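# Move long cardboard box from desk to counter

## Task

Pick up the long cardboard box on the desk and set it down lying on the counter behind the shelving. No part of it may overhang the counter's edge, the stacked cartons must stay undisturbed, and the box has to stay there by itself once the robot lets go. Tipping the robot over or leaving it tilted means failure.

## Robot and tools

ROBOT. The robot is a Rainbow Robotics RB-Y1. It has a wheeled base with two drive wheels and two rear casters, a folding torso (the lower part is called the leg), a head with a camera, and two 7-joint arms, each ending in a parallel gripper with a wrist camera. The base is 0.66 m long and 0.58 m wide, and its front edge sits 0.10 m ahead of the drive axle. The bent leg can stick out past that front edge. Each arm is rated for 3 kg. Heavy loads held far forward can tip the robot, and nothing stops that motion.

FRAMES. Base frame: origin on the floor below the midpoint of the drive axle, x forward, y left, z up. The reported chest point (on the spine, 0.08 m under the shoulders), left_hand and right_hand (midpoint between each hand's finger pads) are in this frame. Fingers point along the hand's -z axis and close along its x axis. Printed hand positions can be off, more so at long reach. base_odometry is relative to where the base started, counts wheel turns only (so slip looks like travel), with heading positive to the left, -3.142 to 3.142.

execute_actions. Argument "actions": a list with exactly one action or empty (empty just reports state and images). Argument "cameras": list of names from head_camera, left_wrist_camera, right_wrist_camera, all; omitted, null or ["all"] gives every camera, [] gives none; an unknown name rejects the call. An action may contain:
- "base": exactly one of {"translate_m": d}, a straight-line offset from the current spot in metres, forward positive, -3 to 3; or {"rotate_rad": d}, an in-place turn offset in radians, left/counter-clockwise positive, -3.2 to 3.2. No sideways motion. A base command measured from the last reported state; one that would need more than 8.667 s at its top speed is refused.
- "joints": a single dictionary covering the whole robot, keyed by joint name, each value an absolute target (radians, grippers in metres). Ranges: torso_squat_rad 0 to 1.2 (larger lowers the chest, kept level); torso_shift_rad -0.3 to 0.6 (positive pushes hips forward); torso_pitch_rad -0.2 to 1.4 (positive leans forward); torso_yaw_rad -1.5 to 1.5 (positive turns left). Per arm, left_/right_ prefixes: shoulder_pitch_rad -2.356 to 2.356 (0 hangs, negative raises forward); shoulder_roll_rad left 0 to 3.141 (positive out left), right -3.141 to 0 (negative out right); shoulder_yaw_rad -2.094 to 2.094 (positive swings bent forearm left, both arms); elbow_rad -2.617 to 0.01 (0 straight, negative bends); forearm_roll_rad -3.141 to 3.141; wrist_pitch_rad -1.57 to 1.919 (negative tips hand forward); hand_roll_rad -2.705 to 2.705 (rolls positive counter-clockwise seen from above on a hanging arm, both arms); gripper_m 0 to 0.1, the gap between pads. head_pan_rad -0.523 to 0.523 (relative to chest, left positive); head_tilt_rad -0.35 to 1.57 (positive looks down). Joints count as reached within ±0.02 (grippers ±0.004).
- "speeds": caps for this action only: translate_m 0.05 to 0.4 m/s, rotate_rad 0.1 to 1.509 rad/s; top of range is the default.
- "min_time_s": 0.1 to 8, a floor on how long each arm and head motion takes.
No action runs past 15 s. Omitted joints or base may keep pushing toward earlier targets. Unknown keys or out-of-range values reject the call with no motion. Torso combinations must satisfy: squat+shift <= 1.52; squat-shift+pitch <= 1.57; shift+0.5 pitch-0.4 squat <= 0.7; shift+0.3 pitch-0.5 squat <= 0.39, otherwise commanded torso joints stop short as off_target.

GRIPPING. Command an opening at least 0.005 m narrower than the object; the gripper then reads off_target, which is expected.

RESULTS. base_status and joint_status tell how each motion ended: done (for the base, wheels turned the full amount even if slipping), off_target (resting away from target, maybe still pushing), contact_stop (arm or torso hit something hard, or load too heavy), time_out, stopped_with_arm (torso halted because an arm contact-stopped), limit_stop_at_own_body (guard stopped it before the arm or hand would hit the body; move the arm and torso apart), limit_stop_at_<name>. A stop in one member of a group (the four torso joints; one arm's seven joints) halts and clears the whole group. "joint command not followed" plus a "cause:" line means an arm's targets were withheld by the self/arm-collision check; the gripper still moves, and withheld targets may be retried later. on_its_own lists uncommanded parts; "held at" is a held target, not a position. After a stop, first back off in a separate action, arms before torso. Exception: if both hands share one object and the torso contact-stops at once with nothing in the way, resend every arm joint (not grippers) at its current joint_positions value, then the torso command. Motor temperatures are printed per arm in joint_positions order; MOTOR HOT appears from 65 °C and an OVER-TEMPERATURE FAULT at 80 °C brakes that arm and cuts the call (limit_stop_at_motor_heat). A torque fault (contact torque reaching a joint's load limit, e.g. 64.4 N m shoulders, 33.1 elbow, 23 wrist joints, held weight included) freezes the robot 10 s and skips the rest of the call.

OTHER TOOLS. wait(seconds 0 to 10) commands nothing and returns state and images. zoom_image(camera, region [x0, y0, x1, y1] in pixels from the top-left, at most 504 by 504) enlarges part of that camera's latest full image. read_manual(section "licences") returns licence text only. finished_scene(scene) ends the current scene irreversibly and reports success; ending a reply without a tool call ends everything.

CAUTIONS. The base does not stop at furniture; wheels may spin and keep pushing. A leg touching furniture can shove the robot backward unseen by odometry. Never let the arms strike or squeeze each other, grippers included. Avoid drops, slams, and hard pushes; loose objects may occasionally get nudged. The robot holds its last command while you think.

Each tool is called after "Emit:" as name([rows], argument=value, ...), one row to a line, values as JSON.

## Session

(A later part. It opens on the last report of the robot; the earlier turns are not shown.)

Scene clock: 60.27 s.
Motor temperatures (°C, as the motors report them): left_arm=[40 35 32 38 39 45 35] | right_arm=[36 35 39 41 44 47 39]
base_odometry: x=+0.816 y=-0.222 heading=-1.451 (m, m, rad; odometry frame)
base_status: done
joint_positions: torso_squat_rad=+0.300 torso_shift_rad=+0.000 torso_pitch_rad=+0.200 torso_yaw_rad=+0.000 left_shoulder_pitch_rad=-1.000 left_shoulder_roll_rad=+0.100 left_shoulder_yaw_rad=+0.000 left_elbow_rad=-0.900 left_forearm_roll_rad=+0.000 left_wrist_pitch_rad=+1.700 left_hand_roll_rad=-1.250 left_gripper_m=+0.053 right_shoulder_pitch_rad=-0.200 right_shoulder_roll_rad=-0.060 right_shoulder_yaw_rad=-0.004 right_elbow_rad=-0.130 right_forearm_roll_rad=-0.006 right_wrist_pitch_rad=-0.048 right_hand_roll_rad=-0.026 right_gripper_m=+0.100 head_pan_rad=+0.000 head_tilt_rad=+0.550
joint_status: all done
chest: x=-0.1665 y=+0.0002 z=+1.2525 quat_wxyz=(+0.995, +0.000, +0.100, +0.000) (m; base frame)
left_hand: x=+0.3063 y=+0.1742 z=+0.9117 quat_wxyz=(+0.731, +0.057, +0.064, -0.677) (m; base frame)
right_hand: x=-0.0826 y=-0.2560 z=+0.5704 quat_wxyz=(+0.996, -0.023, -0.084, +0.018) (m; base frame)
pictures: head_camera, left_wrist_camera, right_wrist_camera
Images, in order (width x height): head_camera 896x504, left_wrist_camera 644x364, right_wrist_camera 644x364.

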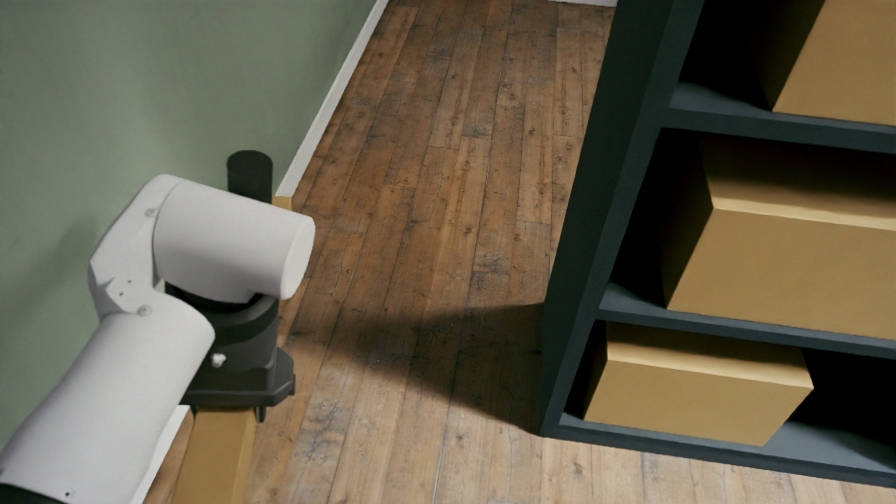

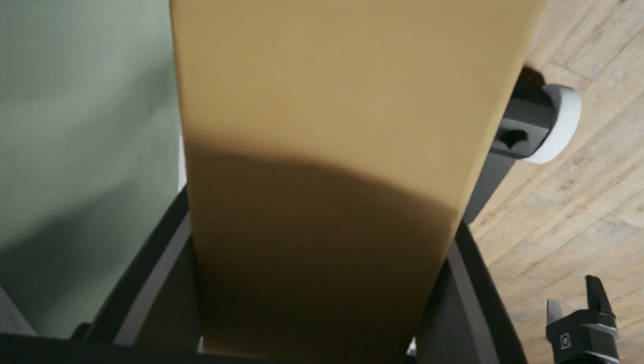

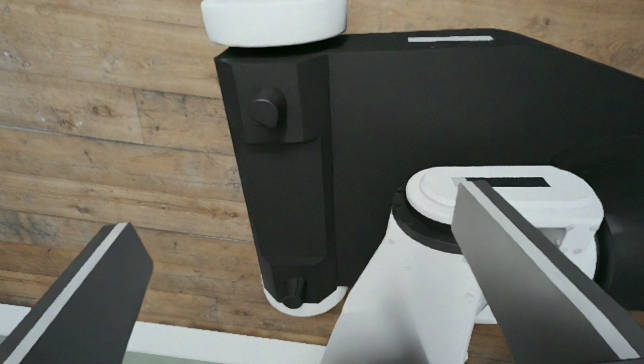

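Emit:
execute_actions([
  {"base":{"rotate_rad":0.15}},
], cameras=[])

Emit:
execute_actions([
  {"base":{"translate_m":0.33},"speeds":{"translate_m":0.2}},
], cameras=["head_camera"])

Emit:
execute_actions([
  {"base":{"rotate_rad":-0.29},"joints":{"head_tilt_rad":0.75}},
])

Scene clock: 62.23 s.
Motor temperatures (°C, as the motors report them): left_arm=[40 35 32 38 39 45 35] | right_arm=[36 35 39 41 44 47 39]
base_odometry: x=+0.816 y=-0.222 heading=-1.302 (m, m, rad; odometry frame)
base_status: done
joint_positions: torso_squat_rad=+0.300 torso_shift_rad=+0.000 torso_pitch_rad=+0.200 torso_yaw_rad=+0.000 left_shoulder_pitch_rad=-1.000 left_shoulder_roll_rad=+0.100 left_shoulder_yaw_rad=+0.000 left_elbow_rad=-0.900 left_forearm_roll_rad=+0.000 left_wrist_pitch_rad=+1.700 left_hand_roll_rad=-1.250 left_gripper_m=+0.053 right_shoulder_pitch_rad=-0.200 right_shoulder_roll_rad=-0.060 right_shoulder_yaw_rad=-0.004 right_elbow_rad=-0.130 right_forearm_roll_rad=-0.006 right_wrist_pitch_rad=-0.048 right_hand_roll_rad=-0.026 right_gripper_m=+0.100 head_pan_rad=+0.000 head_tilt_rad=+0.550
joint_status: not commanded
chest: x=-0.1665 y=+0.0001 z=+1.2525 quat_wxyz=(+0.995, +0.000, +0.100, +0.000) (m; base frame)
left_hand: x=+0.3063 y=+0.1742 z=+0.9117 quat_wxyz=(+0.731, +0.057, +0.064, -0.677) (m; base frame)
right_hand: x=-0.0826 y=-0.2560 z=+0.5704 quat_wxyz=(+0.996, -0.023, -0.084, +0.018) (m; base frame)
pictures: none
No camera images: the call's "cameras" was empty. Leave "cameras" out to get every camera's image.

Scene clock: 64.93 s.
Motor temperatures (°C, as the motors report them): left_arm=[40 35 32 38 39 45 35] | right_arm=[36 35 39 41 44 47 39]
base_odometry: x=+0.904 y=-0.540 heading=-1.303 (m, m, rad; odometry frame)
base_status: done
joint_positions: torso_squat_rad=+0.300 torso_shift_rad=+0.000 torso_pitch_rad=+0.200 torso_yaw_rad=+0.000 left_shoulder_pitch_rad=-1.000 left_shoulder_roll_rad=+0.100 left_shoulder_yaw_rad=+0.000 left_elbow_rad=-0.900 left_forearm_roll_rad=+0.000 left_wrist_pitch_rad=+1.700 left_hand_roll_rad=-1.250 left_gripper_m=+0.053 right_shoulder_pitch_rad=-0.200 right_shoulder_roll_rad=-0.060 right_shoulder_yaw_rad=-0.004 right_elbow_rad=-0.130 right_forearm_roll_rad=-0.006 right_wrist_pitch_rad=-0.048 right_hand_roll_rad=-0.026 right_gripper_m=+0.100 head_pan_rad=+0.000 head_tilt_rad=+0.550
joint_status: not commanded
chest: x=-0.1665 y=+0.0001 z=+1.2525 quat_wxyz=(+0.995, +0.000, +0.100, +0.000) (m; base frame)
left_hand: x=+0.3063 y=+0.1742 z=+0.9117 quat_wxyz=(+0.731, +0.057, +0.064, -0.677) (m; base frame)
right_hand: x=-0.0826 y=-0.2560 z=+0.5704 quat_wxyz=(+0.996, -0.023, -0.084, +0.018) (m; base frame)
pictures: head_camera
Images, in order (width x height): head_camera 896x504.

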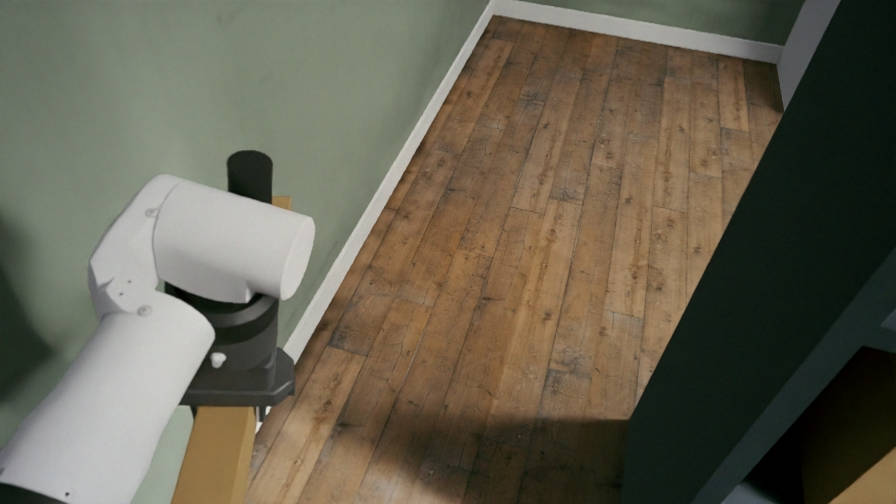

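Scene clock: 66.80 s.
Motor temperatures (°C, as the motors report them): left_arm=[40 35 32 38 39 45 35] | right_arm=[36 35 39 41 44 47 39]
base_odometry: x=+0.904 y=-0.540 heading=-1.593 (m, m, rad; odometry frame)
base_status: done
joint_positions: torso_squat_rad=+0.300 torso_shift_rad=+0.000 torso_pitch_rad=+0.200 torso_yaw_rad=+0.000 left_shoulder_pitch_rad=-1.000 left_shoulder_roll_rad=+0.100 left_shoulder_yaw_rad=+0.000 left_elbow_rad=-0.900 left_forearm_roll_rad=+0.000 left_wrist_pitch_rad=+1.700 left_hand_roll_rad=-1.250 left_gripper_m=+0.053 right_shoulder_pitch_rad=-0.200 right_shoulder_roll_rad=-0.060 right_shoulder_yaw_rad=-0.004 right_elbow_rad=-0.130 right_forearm_roll_rad=-0.006 right_wrist_pitch_rad=-0.048 right_hand_roll_rad=-0.026 right_gripper_m=+0.100 head_pan_rad=+0.000 head_tilt_rad=+0.750
joint_status: all done
chest: x=-0.1665 y=+0.0002 z=+1.2525 quat_wxyz=(+0.995, +0.000, +0.100, +0.000) (m; base frame)
left_hand: x=+0.3063 y=+0.1742 z=+0.9117 quat_wxyz=(+0.731, +0.057, +0.064, -0.677) (m; base frame)
right_hand: x=-0.0826 y=-0.2560 z=+0.5704 quat_wxyz=(+0.996, -0.023, -0.084, +0.018) (m; base frame)
pictures: head_camera, left_wrist_camera, right_wrist_camera
Images, in order (width x height): head_camera 896x504, left_wrist_camera 644x364, right_wrist_camera 644x364.

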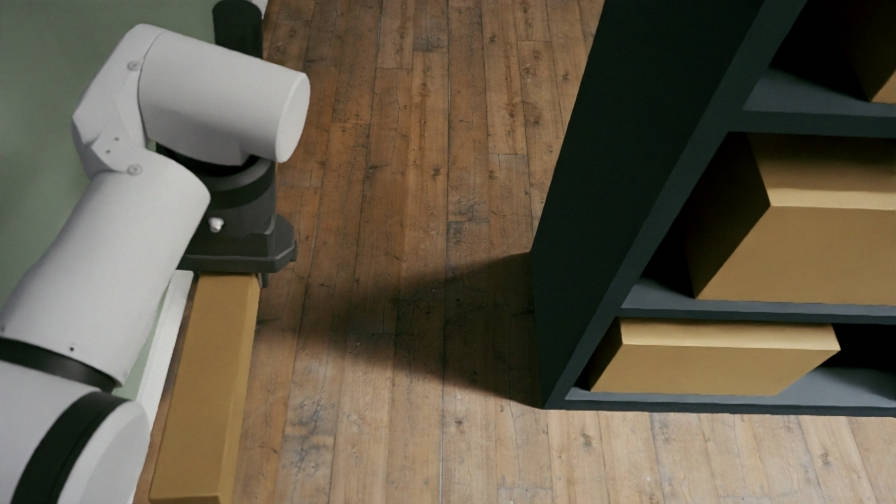

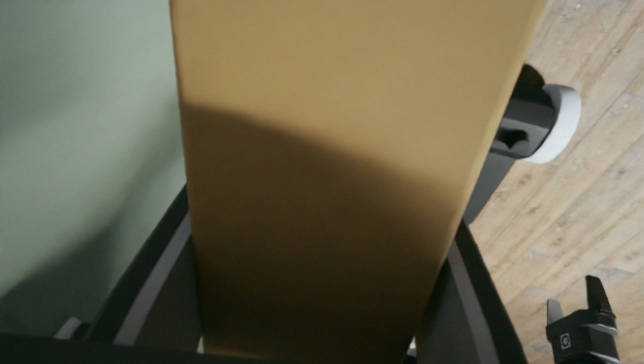

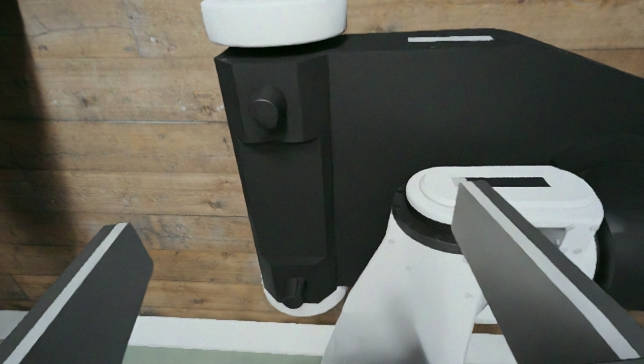

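Emit:
execute_actions([
  {"base":{"translate_m":0.1},"speeds":{"translate_m":0.1},"joints":{"head_tilt_rad":1.2}},
])

Scene clock: 68.70 s.
Motor temperatures (°C, as the motors report them): left_arm=[40 35 32 38 39 45 35] | right_arm=[36 35 39 41 44 47 39]
base_odometry: x=+0.901 y=-0.640 heading=-1.593 (m, m, rad; odometry frame)
base_status: done
joint_positions: torso_squat_rad=+0.300 torso_shift_rad=+0.000 torso_pitch_rad=+0.200 torso_yaw_rad=+0.000 left_shoulder_pitch_rad=-1.000 left_shoulder_roll_rad=+0.100 left_shoulder_yaw_rad=+0.000 left_elbow_rad=-0.900 left_forearm_roll_rad=+0.000 left_wrist_pitch_rad=+1.700 left_hand_roll_rad=-1.250 left_gripper_m=+0.053 right_shoulder_pitch_rad=-0.200 right_shoulder_roll_rad=-0.060 right_shoulder_yaw_rad=-0.004 right_elbow_rad=-0.130 right_forearm_roll_rad=-0.006 right_wrist_pitch_rad=-0.048 right_hand_roll_rad=-0.026 right_gripper_m=+0.100 head_pan_rad=+0.000 head_tilt_rad=+1.200
joint_status: all done
chest: x=-0.1665 y=+0.0002 z=+1.2525 quat_wxyz=(+0.995, +0.000, +0.100, +0.000) (m; base frame)
left_hand: x=+0.3063 y=+0.1742 z=+0.9116 quat_wxyz=(+0.731, +0.057, +0.064, -0.677) (m; base frame)
right_hand: x=-0.0826 y=-0.2560 z=+0.5704 quat_wxyz=(+0.996, -0.023, -0.084, +0.018) (m; base frame)
pictures: head_camera, left_wrist_camera, right_wrist_camera
Images, in order (width x height): head_camera 896x504, left_wrist_camera 644x364, right_wrist_camera 644x364.

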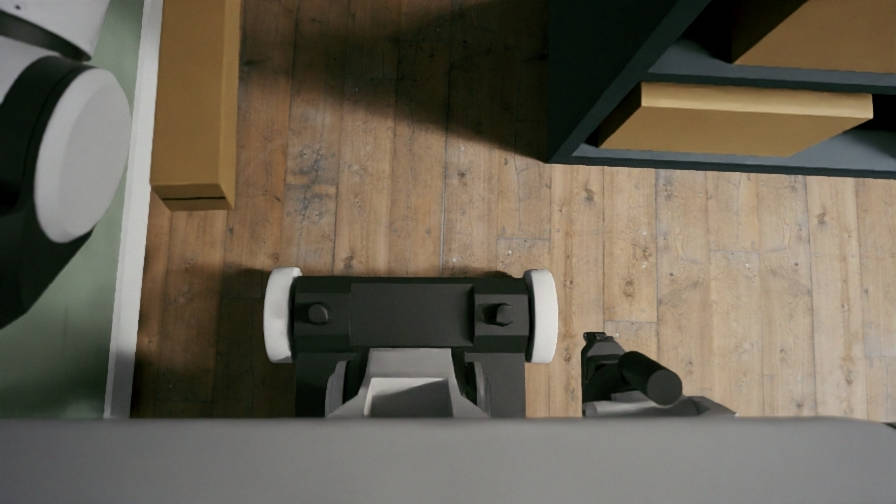

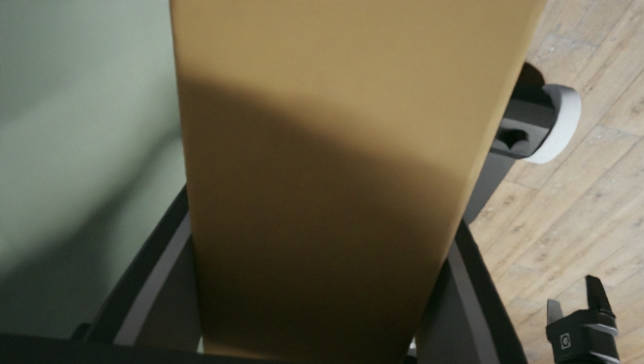

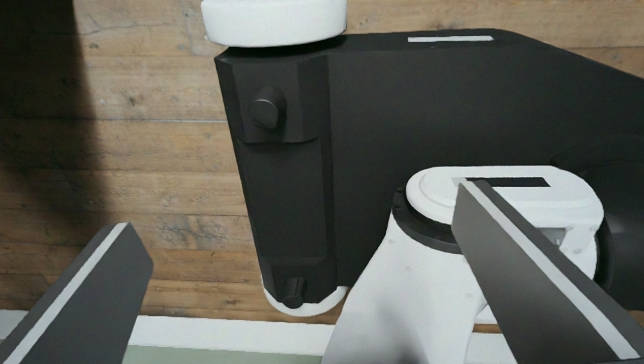

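Emit:
execute_actions([
  {"base":{"translate_m":-0.5}},
], cameras=[])

Emit:
execute_actions([
  {"base":{"rotate_rad":0.23}},
], cameras=[])

Emit:
execute_actions([
  {"base":{"translate_m":0.6},"speeds":{"translate_m":0.3}},
], cameras=[])

Emit:
execute_actions([
  {"base":{"rotate_rad":-0.23}},
], cameras=["head_camera"])

Scene clock: 71.93 s.
Motor temperatures (°C, as the motors report them): left_arm=[40 35 32 38 39 45 35] | right_arm=[36 35 39 41 44 47 39]
base_odometry: x=+0.913 y=-0.140 heading=-1.594 (m, m, rad; odometry frame)
base_status: done
joint_positions: torso_squat_rad=+0.300 torso_shift_rad=+0.000 torso_pitch_rad=+0.200 torso_yaw_rad=+0.000 left_shoulder_pitch_rad=-1.000 left_shoulder_roll_rad=+0.100 left_shoulder_yaw_rad=+0.000 left_elbow_rad=-0.900 left_forearm_roll_rad=+0.000 left_wrist_pitch_rad=+1.700 left_hand_roll_rad=-1.250 left_gripper_m=+0.053 right_shoulder_pitch_rad=-0.200 right_shoulder_roll_rad=-0.060 right_shoulder_yaw_rad=-0.004 right_elbow_rad=-0.130 right_forearm_roll_rad=-0.006 right_wrist_pitch_rad=-0.048 right_hand_roll_rad=-0.026 right_gripper_m=+0.100 head_pan_rad=+0.000 head_tilt_rad=+1.200
joint_status: not commanded
chest: x=-0.1666 y=+0.0002 z=+1.2525 quat_wxyz=(+0.995, +0.000, +0.100, +0.000) (m; base frame)
left_hand: x=+0.3063 y=+0.1742 z=+0.9117 quat_wxyz=(+0.731, +0.057, +0.063, -0.677) (m; base frame)
right_hand: x=-0.0826 y=-0.2560 z=+0.5705 quat_wxyz=(+0.996, -0.023, -0.084, +0.018) (m; base frame)
pictures: none
No camera images: the call's "cameras" was empty. Leave "cameras" out to get every camera's image.

Scene clock: 73.63 s.
Motor temperatures (°C, as the motors report them): left_arm=[40 35 32 38 39 45 35] | right_arm=[36 35 39 41 44 47 39]
base_odometry: x=+0.913 y=-0.140 heading=-1.365 (m, m, rad; odometry frame)
base_status: done
joint_positions: torso_squat_rad=+0.300 torso_shift_rad=+0.000 torso_pitch_rad=+0.200 torso_yaw_rad=+0.000 left_shoulder_pitch_rad=-1.000 left_shoulder_roll_rad=+0.100 left_shoulder_yaw_rad=+0.000 left_elbow_rad=-0.900 left_forearm_roll_rad=+0.000 left_wrist_pitch_rad=+1.700 left_hand_roll_rad=-1.250 left_gripper_m=+0.053 right_shoulder_pitch_rad=-0.200 right_shoulder_roll_rad=-0.060 right_shoulder_yaw_rad=-0.004 right_elbow_rad=-0.130 right_forearm_roll_rad=-0.006 right_wrist_pitch_rad=-0.048 right_hand_roll_rad=-0.026 right_gripper_m=+0.100 head_pan_rad=+0.000 head_tilt_rad=+1.200
joint_status: not commanded
chest: x=-0.1666 y=+0.0001 z=+1.2525 quat_wxyz=(+0.995, +0.000, +0.100, +0.000) (m; base frame)
left_hand: x=+0.3063 y=+0.1742 z=+0.9117 quat_wxyz=(+0.731, +0.057, +0.063, -0.677) (m; base frame)
right_hand: x=-0.0826 y=-0.2560 z=+0.5704 quat_wxyz=(+0.996, -0.023, -0.084, +0.018) (m; base frame)
pictures: none
No camera images: the call's "cameras" was empty. Leave "cameras" out to get every camera's image.

Scene clock: 76.93 s.
Motor temperatures (°C, as the motors report them): left_arm=[40 35 32 38 39 45 35] | right_arm=[36 35 39 41 44 47 39]
base_odometry: x=+1.036 y=-0.727 heading=-1.364 (m, m, rad; odometry frame)
base_status: done
joint_positions: torso_squat_rad=+0.300 torso_shift_rad=+0.000 torso_pitch_rad=+0.200 torso_yaw_rad=+0.000 left_shoulder_pitch_rad=-1.000 left_shoulder_roll_rad=+0.100 left_shoulder_yaw_rad=+0.000 left_elbow_rad=-0.900 left_forearm_roll_rad=+0.000 left_wrist_pitch_rad=+1.700 left_hand_roll_rad=-1.250 left_gripper_m=+0.053 right_shoulder_pitch_rad=-0.200 right_shoulder_roll_rad=-0.060 right_shoulder_yaw_rad=-0.004 right_elbow_rad=-0.130 right_forearm_roll_rad=-0.006 right_wrist_pitch_rad=-0.048 right_hand_roll_rad=-0.026 right_gripper_m=+0.100 head_pan_rad=+0.000 head_tilt_rad=+1.200
joint_status: not commanded
chest: x=-0.1665 y=+0.0001 z=+1.2525 quat_wxyz=(+0.995, +0.000, +0.100, +0.000) (m; base frame)
left_hand: x=+0.3063 y=+0.1742 z=+0.9117 quat_wxyz=(+0.731, +0.057, +0.064, -0.677) (m; base frame)
right_hand: x=-0.0826 y=-0.2560 z=+0.5704 quat_wxyz=(+0.996, -0.023, -0.084, +0.018) (m; base frame)
pictures: none
No camera images: the call's "cameras" was empty. Leave "cameras" out to get every camera's image.

Scene clock: 78.60 s.
Motor temperatures (°C, as the motors report them): left_arm=[40 35 32 38 39 45 35] | right_arm=[36 35 39 41 44 47 39]
base_odometry: x=+1.036 y=-0.727 heading=-1.594 (m, m, rad; odometry frame)
base_status: done
joint_positions: torso_squat_rad=+0.300 torso_shift_rad=+0.000 torso_pitch_rad=+0.200 torso_yaw_rad=+0.000 left_shoulder_pitch_rad=-1.000 left_shoulder_roll_rad=+0.100 left_shoulder_yaw_rad=+0.000 left_elbow_rad=-0.900 left_forearm_roll_rad=+0.000 left_wrist_pitch_rad=+1.700 left_hand_roll_rad=-1.250 left_gripper_m=+0.053 right_shoulder_pitch_rad=-0.200 right_shoulder_roll_rad=-0.060 right_shoulder_yaw_rad=-0.004 right_elbow_rad=-0.130 right_forearm_roll_rad=-0.006 right_wrist_pitch_rad=-0.048 right_hand_roll_rad=-0.026 right_gripper_m=+0.100 head_pan_rad=+0.000 head_tilt_rad=+1.200
joint_status: not commanded
chest: x=-0.1665 y=+0.0002 z=+1.2525 quat_wxyz=(+0.995, +0.000, +0.100, +0.000) (m; base frame)
left_hand: x=+0.3063 y=+0.1742 z=+0.9117 quat_wxyz=(+0.731, +0.057, +0.064, -0.677) (m; base frame)
right_hand: x=-0.0826 y=-0.2560 z=+0.5704 quat_wxyz=(+0.996, -0.023, -0.084, +0.018) (m; base frame)
pictures: head_camera
Images, in order (width x height): head_camera 896x504.

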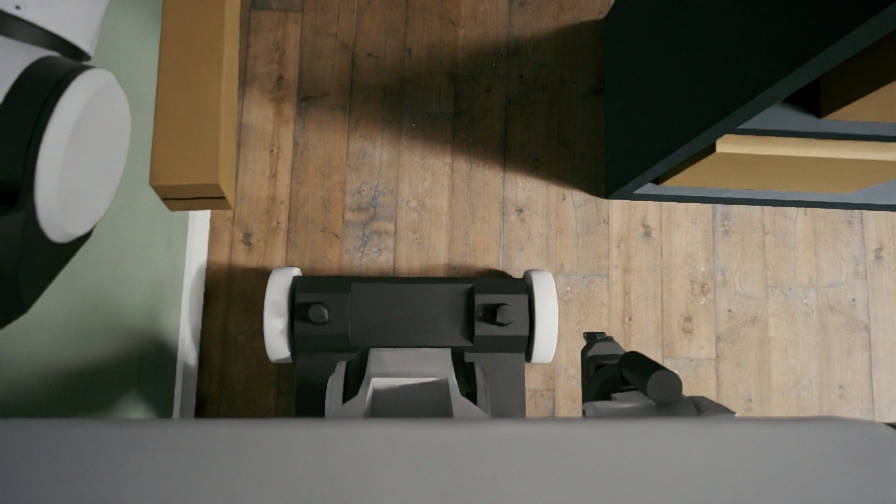

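Emit:
execute_actions([
  {"base":{"translate_m":0.5},"speeds":{"translate_m":0.25}},
], cameras=["head_camera"])

Emit:
execute_actions([
  {"base":{"translate_m":0.7},"speeds":{"translate_m":0.3},"joints":{"head_tilt_rad":0.4,"head_pan_rad":-0.4}},
])

Scene clock: 81.70 s.
Motor temperatures (°C, as the motors report them): left_arm=[40 35 32 38 39 45 35] | right_arm=[36 35 39 41 44 47 39]
base_odometry: x=+1.024 y=-1.227 heading=-1.594 (m, m, rad; odometry frame)
base_status: done
joint_positions: torso_squat_rad=+0.300 torso_shift_rad=+0.000 torso_pitch_rad=+0.200 torso_yaw_rad=+0.000 left_shoulder_pitch_rad=-1.000 left_shoulder_roll_rad=+0.100 left_shoulder_yaw_rad=+0.000 left_elbow_rad=-0.900 left_forearm_roll_rad=+0.000 left_wrist_pitch_rad=+1.700 left_hand_roll_rad=-1.250 left_gripper_m=+0.053 right_shoulder_pitch_rad=-0.200 right_shoulder_roll_rad=-0.060 right_shoulder_yaw_rad=-0.004 right_elbow_rad=-0.130 right_forearm_roll_rad=-0.006 right_wrist_pitch_rad=-0.048 right_hand_roll_rad=-0.026 right_gripper_m=+0.100 head_pan_rad=+0.000 head_tilt_rad=+1.200
joint_status: not commanded
chest: x=-0.1665 y=+0.0002 z=+1.2525 quat_wxyz=(+0.995, +0.000, +0.100, +0.000) (m; base frame)
left_hand: x=+0.3063 y=+0.1742 z=+0.9116 quat_wxyz=(+0.731, +0.057, +0.064, -0.677) (m; base frame)
right_hand: x=-0.0826 y=-0.2560 z=+0.5704 quat_wxyz=(+0.996, -0.023, -0.084, +0.018) (m; base frame)
pictures: head_camera
Images, in order (width x height): head_camera 896x504.

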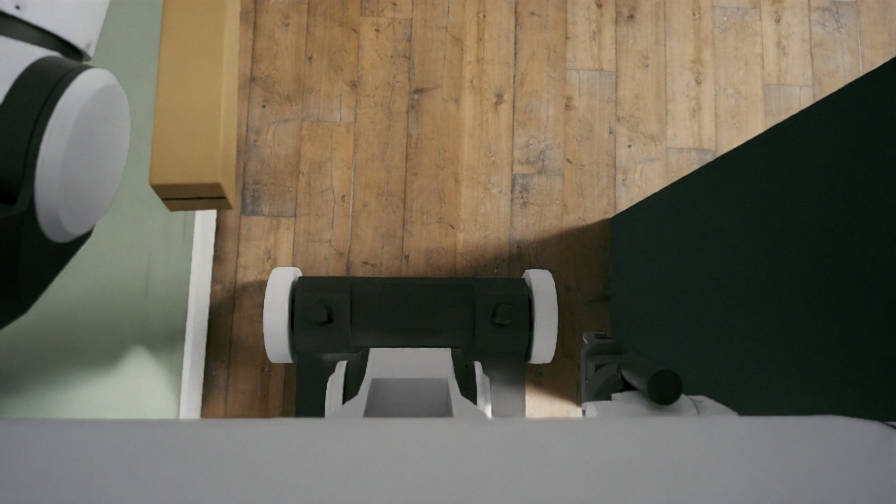

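Scene clock: 85.33 s.
Motor temperatures (°C, as the motors report them): left_arm=[40 35 32 38 39 45 35] | right_arm=[36 35 39 41 44 47 39]
base_odometry: x=+1.008 y=-1.927 heading=-1.595 (m, m, rad; odometry frame)
base_status: done
joint_positions: torso_squat_rad=+0.300 torso_shift_rad=+0.000 torso_pitch_rad=+0.200 torso_yaw_rad=+0.000 left_shoulder_pitch_rad=-1.000 left_shoulder_roll_rad=+0.100 left_shoulder_yaw_rad=+0.000 left_elbow_rad=-0.900 left_forearm_roll_rad=+0.000 left_wrist_pitch_rad=+1.700 left_hand_roll_rad=-1.250 left_gripper_m=+0.053 right_shoulder_pitch_rad=-0.200 right_shoulder_roll_rad=-0.060 right_shoulder_yaw_rad=-0.004 right_elbow_rad=-0.130 right_forearm_roll_rad=-0.006 right_wrist_pitch_rad=-0.048 right_hand_roll_rad=-0.026 right_gripper_m=+0.100 head_pan_rad=-0.400 head_tilt_rad=+0.400
joint_status: all done
chest: x=-0.1665 y=+0.0002 z=+1.2525 quat_wxyz=(+0.995, +0.000, +0.100, +0.000) (m; base frame)
left_hand: x=+0.3063 y=+0.1742 z=+0.9117 quat_wxyz=(+0.731, +0.057, +0.064, -0.677) (m; base frame)
right_hand: x=-0.0826 y=-0.2560 z=+0.5704 quat_wxyz=(+0.996, -0.023, -0.084, +0.018) (m; base frame)
pictures: head_camera, left_wrist_camera, right_wrist_camera
Images, in order (width x height): head_camera 896x504, left_wrist_camera 644x364, right_wrist_camera 644x364.

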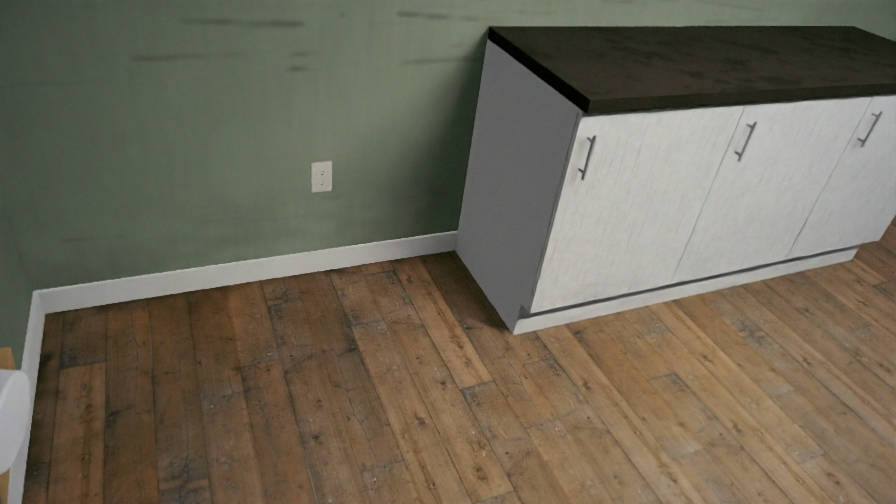

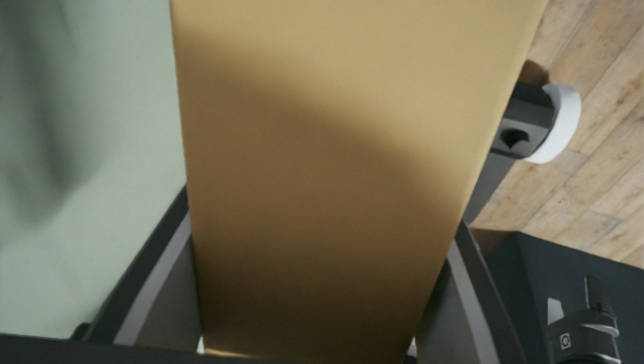

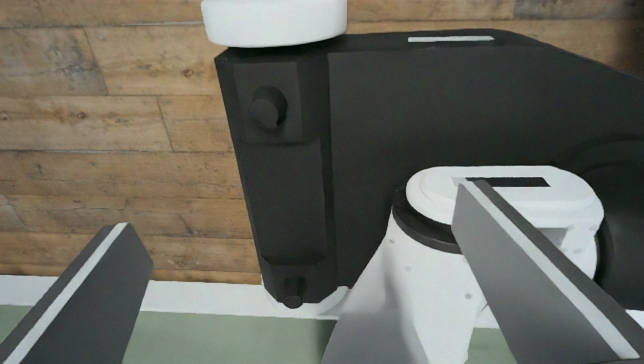

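Emit:
execute_actions([
  {"base":{"rotate_rad":-0.15},"joints":{"left_shoulder_pitch_rad":-1.3,"left_wrist_pitch_rad":1.9,"torso_squat_rad":0.2,"head_tilt_rad":1.2,"head_pan_rad":0},"min_time_s":1.5},
], cameras=[])

Emit:
execute_actions([
  {"base":{"translate_m":0.3}},
], cameras=[])

Emit:
execute_actions([
  {"base":{"rotate_rad":-0.17}},
], cameras=[])

Emit:
execute_actions([
  {"base":{"translate_m":0.25}},
])

Scene clock: 87.57 s.
Motor temperatures (°C, as the motors report them): left_arm=[40 35 32 38 39 45 35] | right_arm=[36 35 39 41 44 47 39]
base_odometry: x=+1.008 y=-1.927 heading=-1.744 (m, m, rad; odometry frame)
base_status: done
joint_positions: torso_squat_rad=+0.200 torso_shift_rad=+0.000 torso_pitch_rad=+0.200 torso_yaw_rad=+0.000 left_shoulder_pitch_rad=-1.300 left_shoulder_roll_rad=+0.100 left_shoulder_yaw_rad=+0.000 left_elbow_rad=-0.900 left_forearm_roll_rad=+0.000 left_wrist_pitch_rad=+1.900 left_hand_roll_rad=-1.250 left_gripper_m=+0.053 right_shoulder_pitch_rad=-0.200 right_shoulder_roll_rad=-0.060 right_shoulder_yaw_rad=-0.004 right_elbow_rad=-0.130 right_forearm_roll_rad=-0.006 right_wrist_pitch_rad=-0.048 right_hand_roll_rad=-0.026 right_gripper_m=+0.100 head_pan_rad=+0.000 head_tilt_rad=+1.200
joint_status: all done
chest: x=-0.1665 y=+0.0002 z=+1.2698 quat_wxyz=(+0.995, +0.000, +0.100, +0.000) (m; base frame)
left_hand: x=+0.3540 y=+0.1308 z=+1.0675 quat_wxyz=(+0.710, +0.103, +0.039, -0.695) (m; base frame)
right_hand: x=-0.0826 y=-0.2560 z=+0.5877 quat_wxyz=(+0.996, -0.023, -0.084, +0.018) (m; base frame)
pictures: none
No camera images: the call's "cameras" was empty. Leave "cameras" out to get every camera's image.

Scene clock: 89.77 s.
Motor temperatures (°C, as the motors report them): left_arm=[40 35 32 38 39 45 35] | right_arm=[36 35 39 41 44 47 39]
base_odometry: x=+0.956 y=-2.222 heading=-1.744 (m, m, rad; odometry frame)
base_status: done
joint_positions: torso_squat_rad=+0.200 torso_shift_rad=+0.000 torso_pitch_rad=+0.200 torso_yaw_rad=+0.000 left_shoulder_pitch_rad=-1.300 left_shoulder_roll_rad=+0.100 left_shoulder_yaw_rad=+0.000 left_elbow_rad=-0.900 left_forearm_roll_rad=+0.000 left_wrist_pitch_rad=+1.900 left_hand_roll_rad=-1.250 left_gripper_m=+0.053 right_shoulder_pitch_rad=-0.200 right_shoulder_roll_rad=-0.060 right_shoulder_yaw_rad=-0.004 right_elbow_rad=-0.130 right_forearm_roll_rad=-0.006 right_wrist_pitch_rad=-0.048 right_hand_roll_rad=-0.026 right_gripper_m=+0.100 head_pan_rad=+0.000 head_tilt_rad=+1.200
joint_status: not commanded
chest: x=-0.1665 y=+0.0002 z=+1.2698 quat_wxyz=(+0.995, +0.000, +0.100, +0.000) (m; base frame)
left_hand: x=+0.3540 y=+0.1307 z=+1.0676 quat_wxyz=(+0.710, +0.103, +0.039, -0.696) (m; base frame)
right_hand: x=-0.0825 y=-0.2560 z=+0.5877 quat_wxyz=(+0.996, -0.023, -0.084, +0.018) (m; base frame)
pictures: none
No camera images: the call's "cameras" was empty. Leave "cameras" out to get every camera's image.

Scene clock: 91.40 s.
Motor temperatures (°C, as the motors report them): left_arm=[40 35 32 38 39 45 35] | right_arm=[36 35 39 41 44 47 39]
base_odometry: x=+0.956 y=-2.223 heading=-1.914 (m, m, rad; odometry frame)
base_status: done
joint_positions: torso_squat_rad=+0.200 torso_shift_rad=+0.000 torso_pitch_rad=+0.200 torso_yaw_rad=+0.000 left_shoulder_pitch_rad=-1.300 left_shoulder_roll_rad=+0.100 left_shoulder_yaw_rad=+0.000 left_elbow_rad=-0.900 left_forearm_roll_rad=+0.000 left_wrist_pitch_rad=+1.900 left_hand_roll_rad=-1.250 left_gripper_m=+0.053 right_shoulder_pitch_rad=-0.200 right_shoulder_roll_rad=-0.060 right_shoulder_yaw_rad=-0.004 right_elbow_rad=-0.130 right_forearm_roll_rad=-0.006 right_wrist_pitch_rad=-0.048 right_hand_roll_rad=-0.026 right_gripper_m=+0.100 head_pan_rad=+0.000 head_tilt_rad=+1.200
joint_status: not commanded
chest: x=-0.1665 y=+0.0002 z=+1.2698 quat_wxyz=(+0.995, +0.000, +0.100, +0.000) (m; base frame)
left_hand: x=+0.3540 y=+0.1308 z=+1.0676 quat_wxyz=(+0.710, +0.103, +0.039, -0.696) (m; base frame)
right_hand: x=-0.0825 y=-0.2560 z=+0.5878 quat_wxyz=(+0.996, -0.023, -0.084, +0.018) (m; base frame)
pictures: none
No camera images: the call's "cameras" was empty. Leave "cameras" out to get every camera's image.

Scene clock: 93.53 s.
Motor temperatures (°C, as the motors report them): left_arm=[40 35 32 38 39 45 35] | right_arm=[36 35 39 41 44 47 39]
base_odometry: x=+0.872 y=-2.458 heading=-1.914 (m, m, rad; odometry frame)
base_status: done
joint_positions: torso_squat_rad=+0.200 torso_shift_rad=+0.000 torso_pitch_rad=+0.200 torso_yaw_rad=+0.000 left_shoulder_pitch_rad=-1.300 left_shoulder_roll_rad=+0.100 left_shoulder_yaw_rad=+0.000 left_elbow_rad=-0.900 left_forearm_roll_rad=+0.000 left_wrist_pitch_rad=+1.900 left_hand_roll_rad=-1.250 left_gripper_m=+0.053 right_shoulder_pitch_rad=-0.200 right_shoulder_roll_rad=-0.060 right_shoulder_yaw_rad=-0.004 right_elbow_rad=-0.130 right_forearm_roll_rad=-0.006 right_wrist_pitch_rad=-0.048 right_hand_roll_rad=-0.026 right_gripper_m=+0.100 head_pan_rad=+0.000 head_tilt_rad=+1.200
joint_status: not commanded
chest: x=-0.1665 y=+0.0002 z=+1.2698 quat_wxyz=(+0.995, +0.000, +0.100, +0.000) (m; base frame)
left_hand: x=+0.3540 y=+0.1307 z=+1.0676 quat_wxyz=(+0.710, +0.103, +0.039, -0.696) (m; base frame)
right_hand: x=-0.0825 y=-0.2560 z=+0.5878 quat_wxyz=(+0.996, -0.023, -0.084, +0.018) (m; base frame)
pictures: head_camera, left_wrist_camera, right_wrist_camera
Images, in order (width x height): head_camera 896x504, left_wrist_camera 644x364, right_wrist_camera 644x364.

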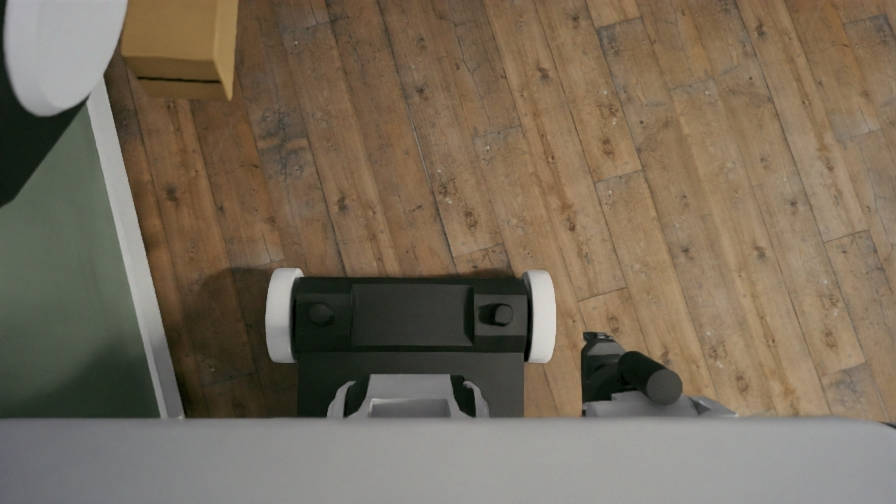

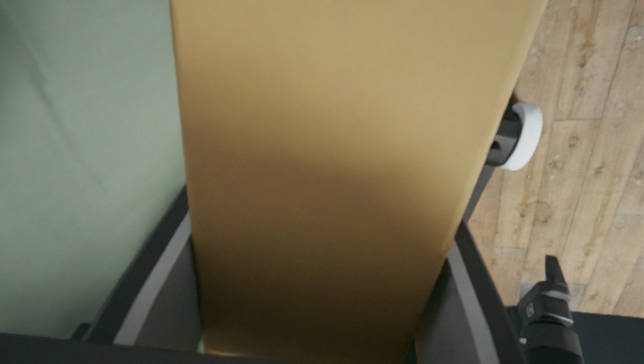

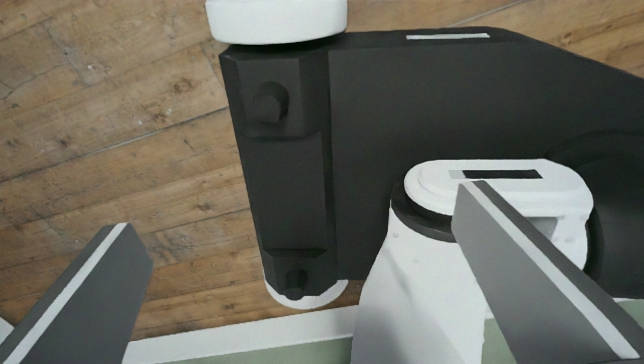

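Emit:
execute_actions([
  {"base":{"rotate_rad":-0.3},"joints":{"head_tilt_rad":0.7,"head_pan_rad":0.2}},
], cameras=["right_wrist_camera"])

Emit:
execute_actions([
  {"base":{"translate_m":0.15}},
], cameras=[])

Emit:
execute_actions([
  {"base":{"rotate_rad":-0.4}},
])

Scene clock: 95.53 s.
Motor temperatures (°C, as the motors report them): left_arm=[40 35 32 38 39 45 35] | right_arm=[36 35 39 41 44 47 39]
base_odometry: x=+0.872 y=-2.458 heading=-2.213 (m, m, rad; odometry frame)
base_status: done
joint_positions: torso_squat_rad=+0.200 torso_shift_rad=+0.000 torso_pitch_rad=+0.200 torso_yaw_rad=+0.000 left_shoulder_pitch_rad=-1.300 left_shoulder_roll_rad=+0.100 left_shoulder_yaw_rad=+0.000 left_elbow_rad=-0.900 left_forearm_roll_rad=+0.000 left_wrist_pitch_rad=+1.900 left_hand_roll_rad=-1.250 left_gripper_m=+0.053 right_shoulder_pitch_rad=-0.200 right_shoulder_roll_rad=-0.060 right_shoulder_yaw_rad=-0.004 right_elbow_rad=-0.130 right_forearm_roll_rad=-0.006 right_wrist_pitch_rad=-0.048 right_hand_roll_rad=-0.026 right_gripper_m=+0.100 head_pan_rad=+0.200 head_tilt_rad=+0.700
joint_status: all done
chest: x=-0.1665 y=+0.0002 z=+1.2698 quat_wxyz=(+0.995, +0.000, +0.100, +0.000) (m; base frame)
left_hand: x=+0.3540 y=+0.1308 z=+1.0676 quat_wxyz=(+0.710, +0.103, +0.039, -0.696) (m; base frame)
right_hand: x=-0.0825 y=-0.2560 z=+0.5878 quat_wxyz=(+0.996, -0.023, -0.084, +0.018) (m; base frame)
pictures: right_wrist_camera
Images, in order (width x height): right_wrist_camera 644x364.

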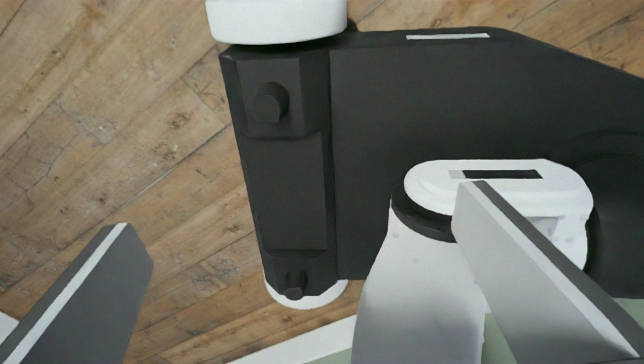

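Scene clock: 97.30 s.
Motor temperatures (°C, as the motors report them): left_arm=[40 35 32 38 39 45 35] | right_arm=[36 35 39 41 44 47 39]
base_odometry: x=+0.782 y=-2.578 heading=-2.214 (m, m, rad; odometry frame)
base_status: done
joint_positions: torso_squat_rad=+0.200 torso_shift_rad=+0.000 torso_pitch_rad=+0.200 torso_yaw_rad=+0.000 left_shoulder_pitch_rad=-1.300 left_shoulder_roll_rad=+0.100 left_shoulder_yaw_rad=+0.000 left_elbow_rad=-0.900 left_forearm_roll_rad=+0.000 left_wrist_pitch_rad=+1.900 left_hand_roll_rad=-1.250 left_gripper_m=+0.053 right_shoulder_pitch_rad=-0.200 right_shoulder_roll_rad=-0.060 right_shoulder_yaw_rad=-0.004 right_elbow_rad=-0.130 right_forearm_roll_rad=-0.006 right_wrist_pitch_rad=-0.048 right_hand_roll_rad=-0.026 right_gripper_m=+0.100 head_pan_rad=+0.200 head_tilt_rad=+0.700
joint_status: not commanded
chest: x=-0.1665 y=+0.0002 z=+1.2698 quat_wxyz=(+0.995, +0.000, +0.100, +0.000) (m; base frame)
left_hand: x=+0.3540 y=+0.1307 z=+1.0676 quat_wxyz=(+0.710, +0.103, +0.039, -0.696) (m; base frame)
right_hand: x=-0.0825 y=-0.2560 z=+0.5878 quat_wxyz=(+0.996, -0.023, -0.084, +0.018) (m; base frame)
pictures: none
No camera images: the call's "cameras" was empty. Leave "cameras" out to get every camera's image.

Scene clock: 99.43 s.
Motor temperatures (°C, as the motors report them): left_arm=[40 35 32 38 39 45 35] | right_arm=[36 35 39 41 44 47 39]
base_odometry: x=+0.782 y=-2.578 heading=-2.613 (m, m, rad; odometry frame)
base_status: done
joint_positions: torso_squat_rad=+0.200 torso_shift_rad=+0.000 torso_pitch_rad=+0.200 torso_yaw_rad=+0.000 left_shoulder_pitch_rad=-1.300 left_shoulder_roll_rad=+0.100 left_shoulder_yaw_rad=+0.000 left_elbow_rad=-0.900 left_forearm_roll_rad=+0.000 left_wrist_pitch_rad=+1.900 left_hand_roll_rad=-1.250 left_gripper_m=+0.053 right_shoulder_pitch_rad=-0.200 right_shoulder_roll_rad=-0.060 right_shoulder_yaw_rad=-0.004 right_elbow_rad=-0.130 right_forearm_roll_rad=-0.006 right_wrist_pitch_rad=-0.048 right_hand_roll_rad=-0.026 right_gripper_m=+0.100 head_pan_rad=+0.200 head_tilt_rad=+0.700
joint_status: not commanded
chest: x=-0.1665 y=+0.0002 z=+1.2698 quat_wxyz=(+0.995, +0.000, +0.100, +0.000) (m; base frame)
left_hand: x=+0.3540 y=+0.1308 z=+1.0676 quat_wxyz=(+0.710, +0.103, +0.039, -0.696) (m; base frame)
right_hand: x=-0.0825 y=-0.2560 z=+0.5878 quat_wxyz=(+0.996, -0.023, -0.084, +0.018) (m; base frame)
pictures: head_camera, left_wrist_camera, right_wrist_camera
Images, in order (width x height): head_camera 896x504, left_wrist_camera 644x364, right_wrist_camera 644x364.

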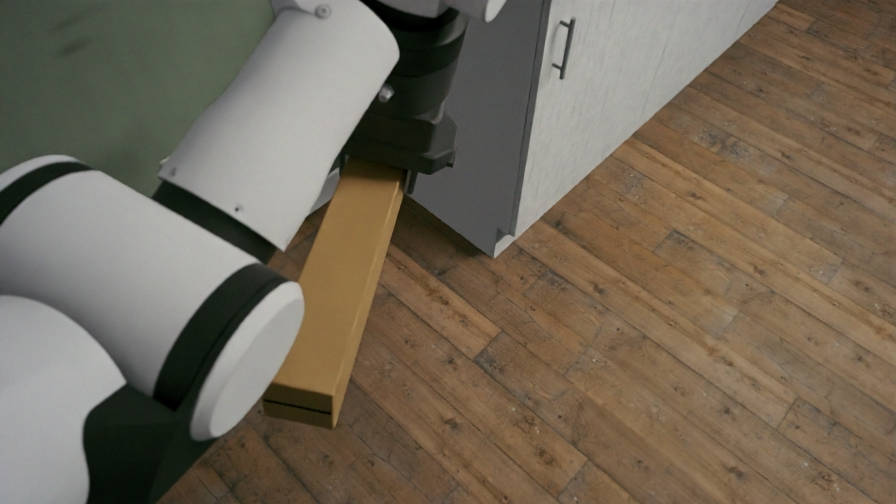

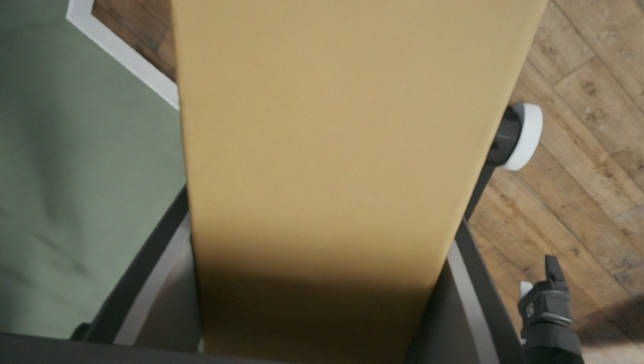

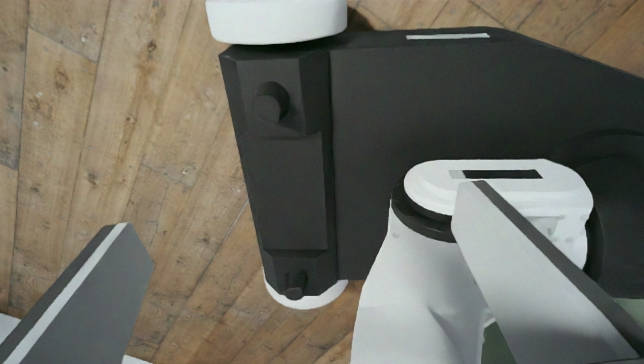

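Emit:
execute_actions([
  {"base":{"rotate_rad":-0.55},"speeds":{"rotate_rad":0.5},"joints":{"head_pan_rad":0.4,"head_tilt_rad":0.5}},
])

Scene clock: 101.97 s.
Motor temperatures (°C, as the motors report them): left_arm=[40 35 32 38 39 45 35] | right_arm=[36 35 39 41 44 47 39]
base_odometry: x=+0.782 y=-2.578 heading=+3.120 (m, m, rad; odometry frame)
base_status: done
joint_positions: torso_squat_rad=+0.200 torso_shift_rad=+0.000 torso_pitch_rad=+0.200 torso_yaw_rad=+0.000 left_shoulder_pitch_rad=-1.300 left_shoulder_roll_rad=+0.100 left_shoulder_yaw_rad=+0.000 left_elbow_rad=-0.900 left_forearm_roll_rad=+0.000 left_wrist_pitch_rad=+1.900 left_hand_roll_rad=-1.250 left_gripper_m=+0.053 right_shoulder_pitch_rad=-0.200 right_shoulder_roll_rad=-0.060 right_shoulder_yaw_rad=-0.004 right_elbow_rad=-0.130 right_forearm_roll_rad=-0.006 right_wrist_pitch_rad=-0.048 right_hand_roll_rad=-0.026 right_gripper_m=+0.100 head_pan_rad=+0.400 head_tilt_rad=+0.500
joint_status: all done
chest: x=-0.1665 y=+0.0002 z=+1.2698 quat_wxyz=(+0.995, +0.000, +0.100, +0.000) (m; base frame)
left_hand: x=+0.3540 y=+0.1307 z=+1.0676 quat_wxyz=(+0.710, +0.103, +0.039, -0.696) (m; base frame)
right_hand: x=-0.0825 y=-0.2560 z=+0.5877 quat_wxyz=(+0.996, -0.022, -0.084, +0.018) (m; base frame)
pictures: head_camera, left_wrist_camera, right_wrist_camera
Images, in order (width x height): head_camera 896x504, left_wrist_camera 644x364, right_wrist_camera 644x364.

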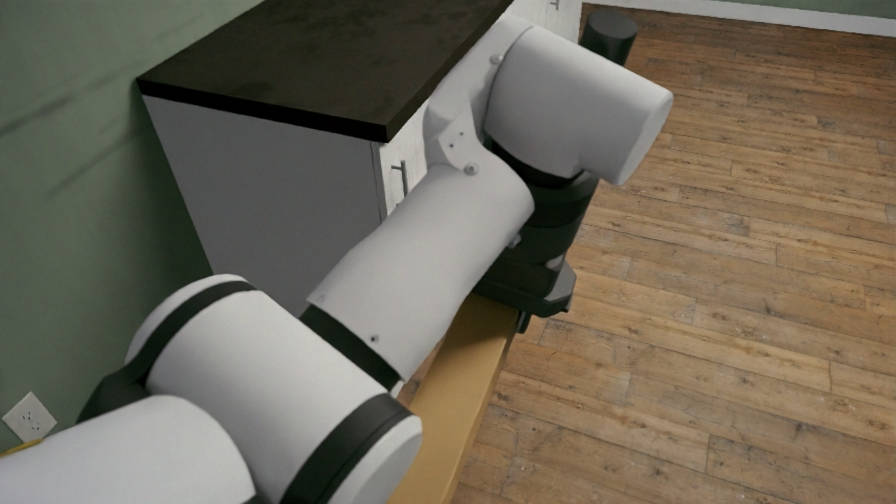

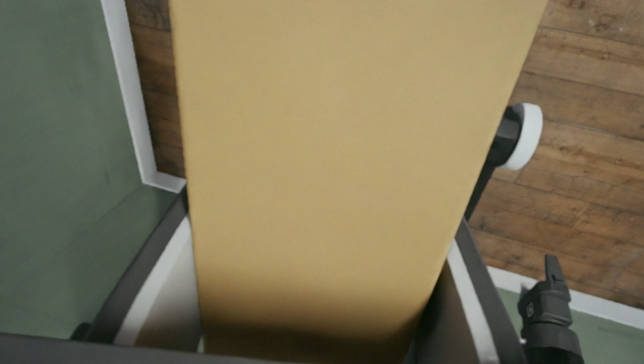

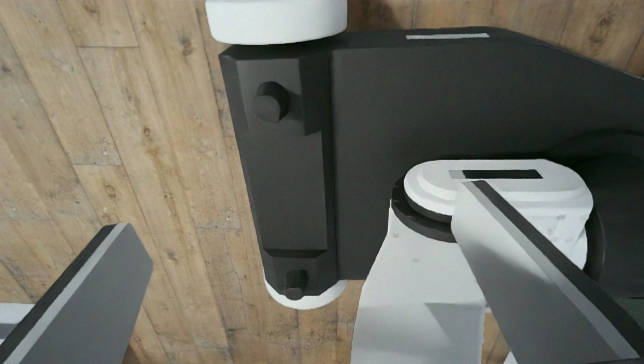

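Emit:
execute_actions([
  {"base":{"translate_m":1.1},"joints":{"head_pan_rad":0.5,"head_tilt_rad":0.8},"speeds":{"translate_m":0.25}},
])

Scene clock: 107.60 s.
Motor temperatures (°C, as the motors report them): left_arm=[40 35 32 38 39 45 35] | right_arm=[36 35 39 41 44 47 39]
base_odometry: x=-0.318 y=-2.554 heading=+3.120 (m, m, rad; odometry frame)
base_status: done
joint_positions: torso_squat_rad=+0.200 torso_shift_rad=+0.000 torso_pitch_rad=+0.200 torso_yaw_rad=+0.000 left_shoulder_pitch_rad=-1.300 left_shoulder_roll_rad=+0.100 left_shoulder_yaw_rad=+0.000 left_elbow_rad=-0.900 left_forearm_roll_rad=+0.000 left_wrist_pitch_rad=+1.900 left_hand_roll_rad=-1.250 left_gripper_m=+0.053 right_shoulder_pitch_rad=-0.200 right_shoulder_roll_rad=-0.060 right_shoulder_yaw_rad=-0.004 right_elbow_rad=-0.130 right_forearm_roll_rad=-0.006 right_wrist_pitch_rad=-0.048 right_hand_roll_rad=-0.026 right_gripper_m=+0.100 head_pan_rad=+0.500 head_tilt_rad=+0.800
joint_status: all done
chest: x=-0.1665 y=+0.0002 z=+1.2698 quat_wxyz=(+0.995, +0.000, +0.100, +0.000) (m; base frame)
left_hand: x=+0.3540 y=+0.1307 z=+1.0676 quat_wxyz=(+0.710, +0.103, +0.039, -0.696) (m; base frame)
right_hand: x=-0.0826 y=-0.2560 z=+0.5877 quat_wxyz=(+0.996, -0.022, -0.084, +0.018) (m; base frame)
pictures: head_camera, left_wrist_camera, right_wrist_camera
Images, in order (width x height): head_camera 896x504, left_wrist_camera 644x364, right_wrist_camera 644x364.

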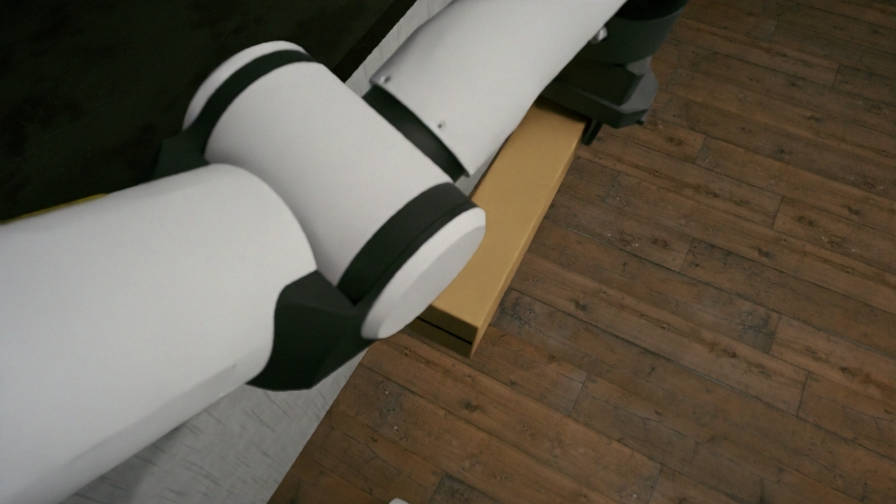

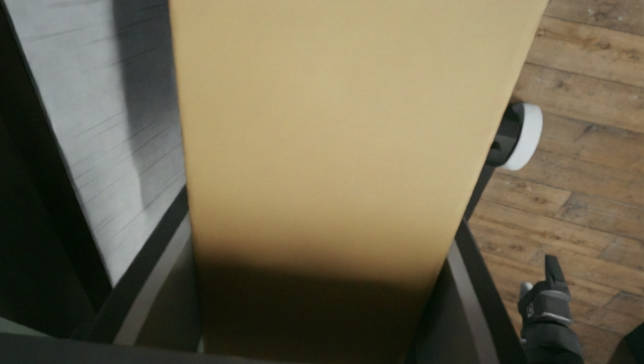

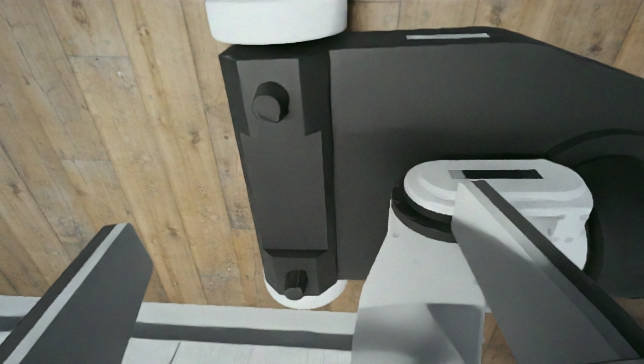

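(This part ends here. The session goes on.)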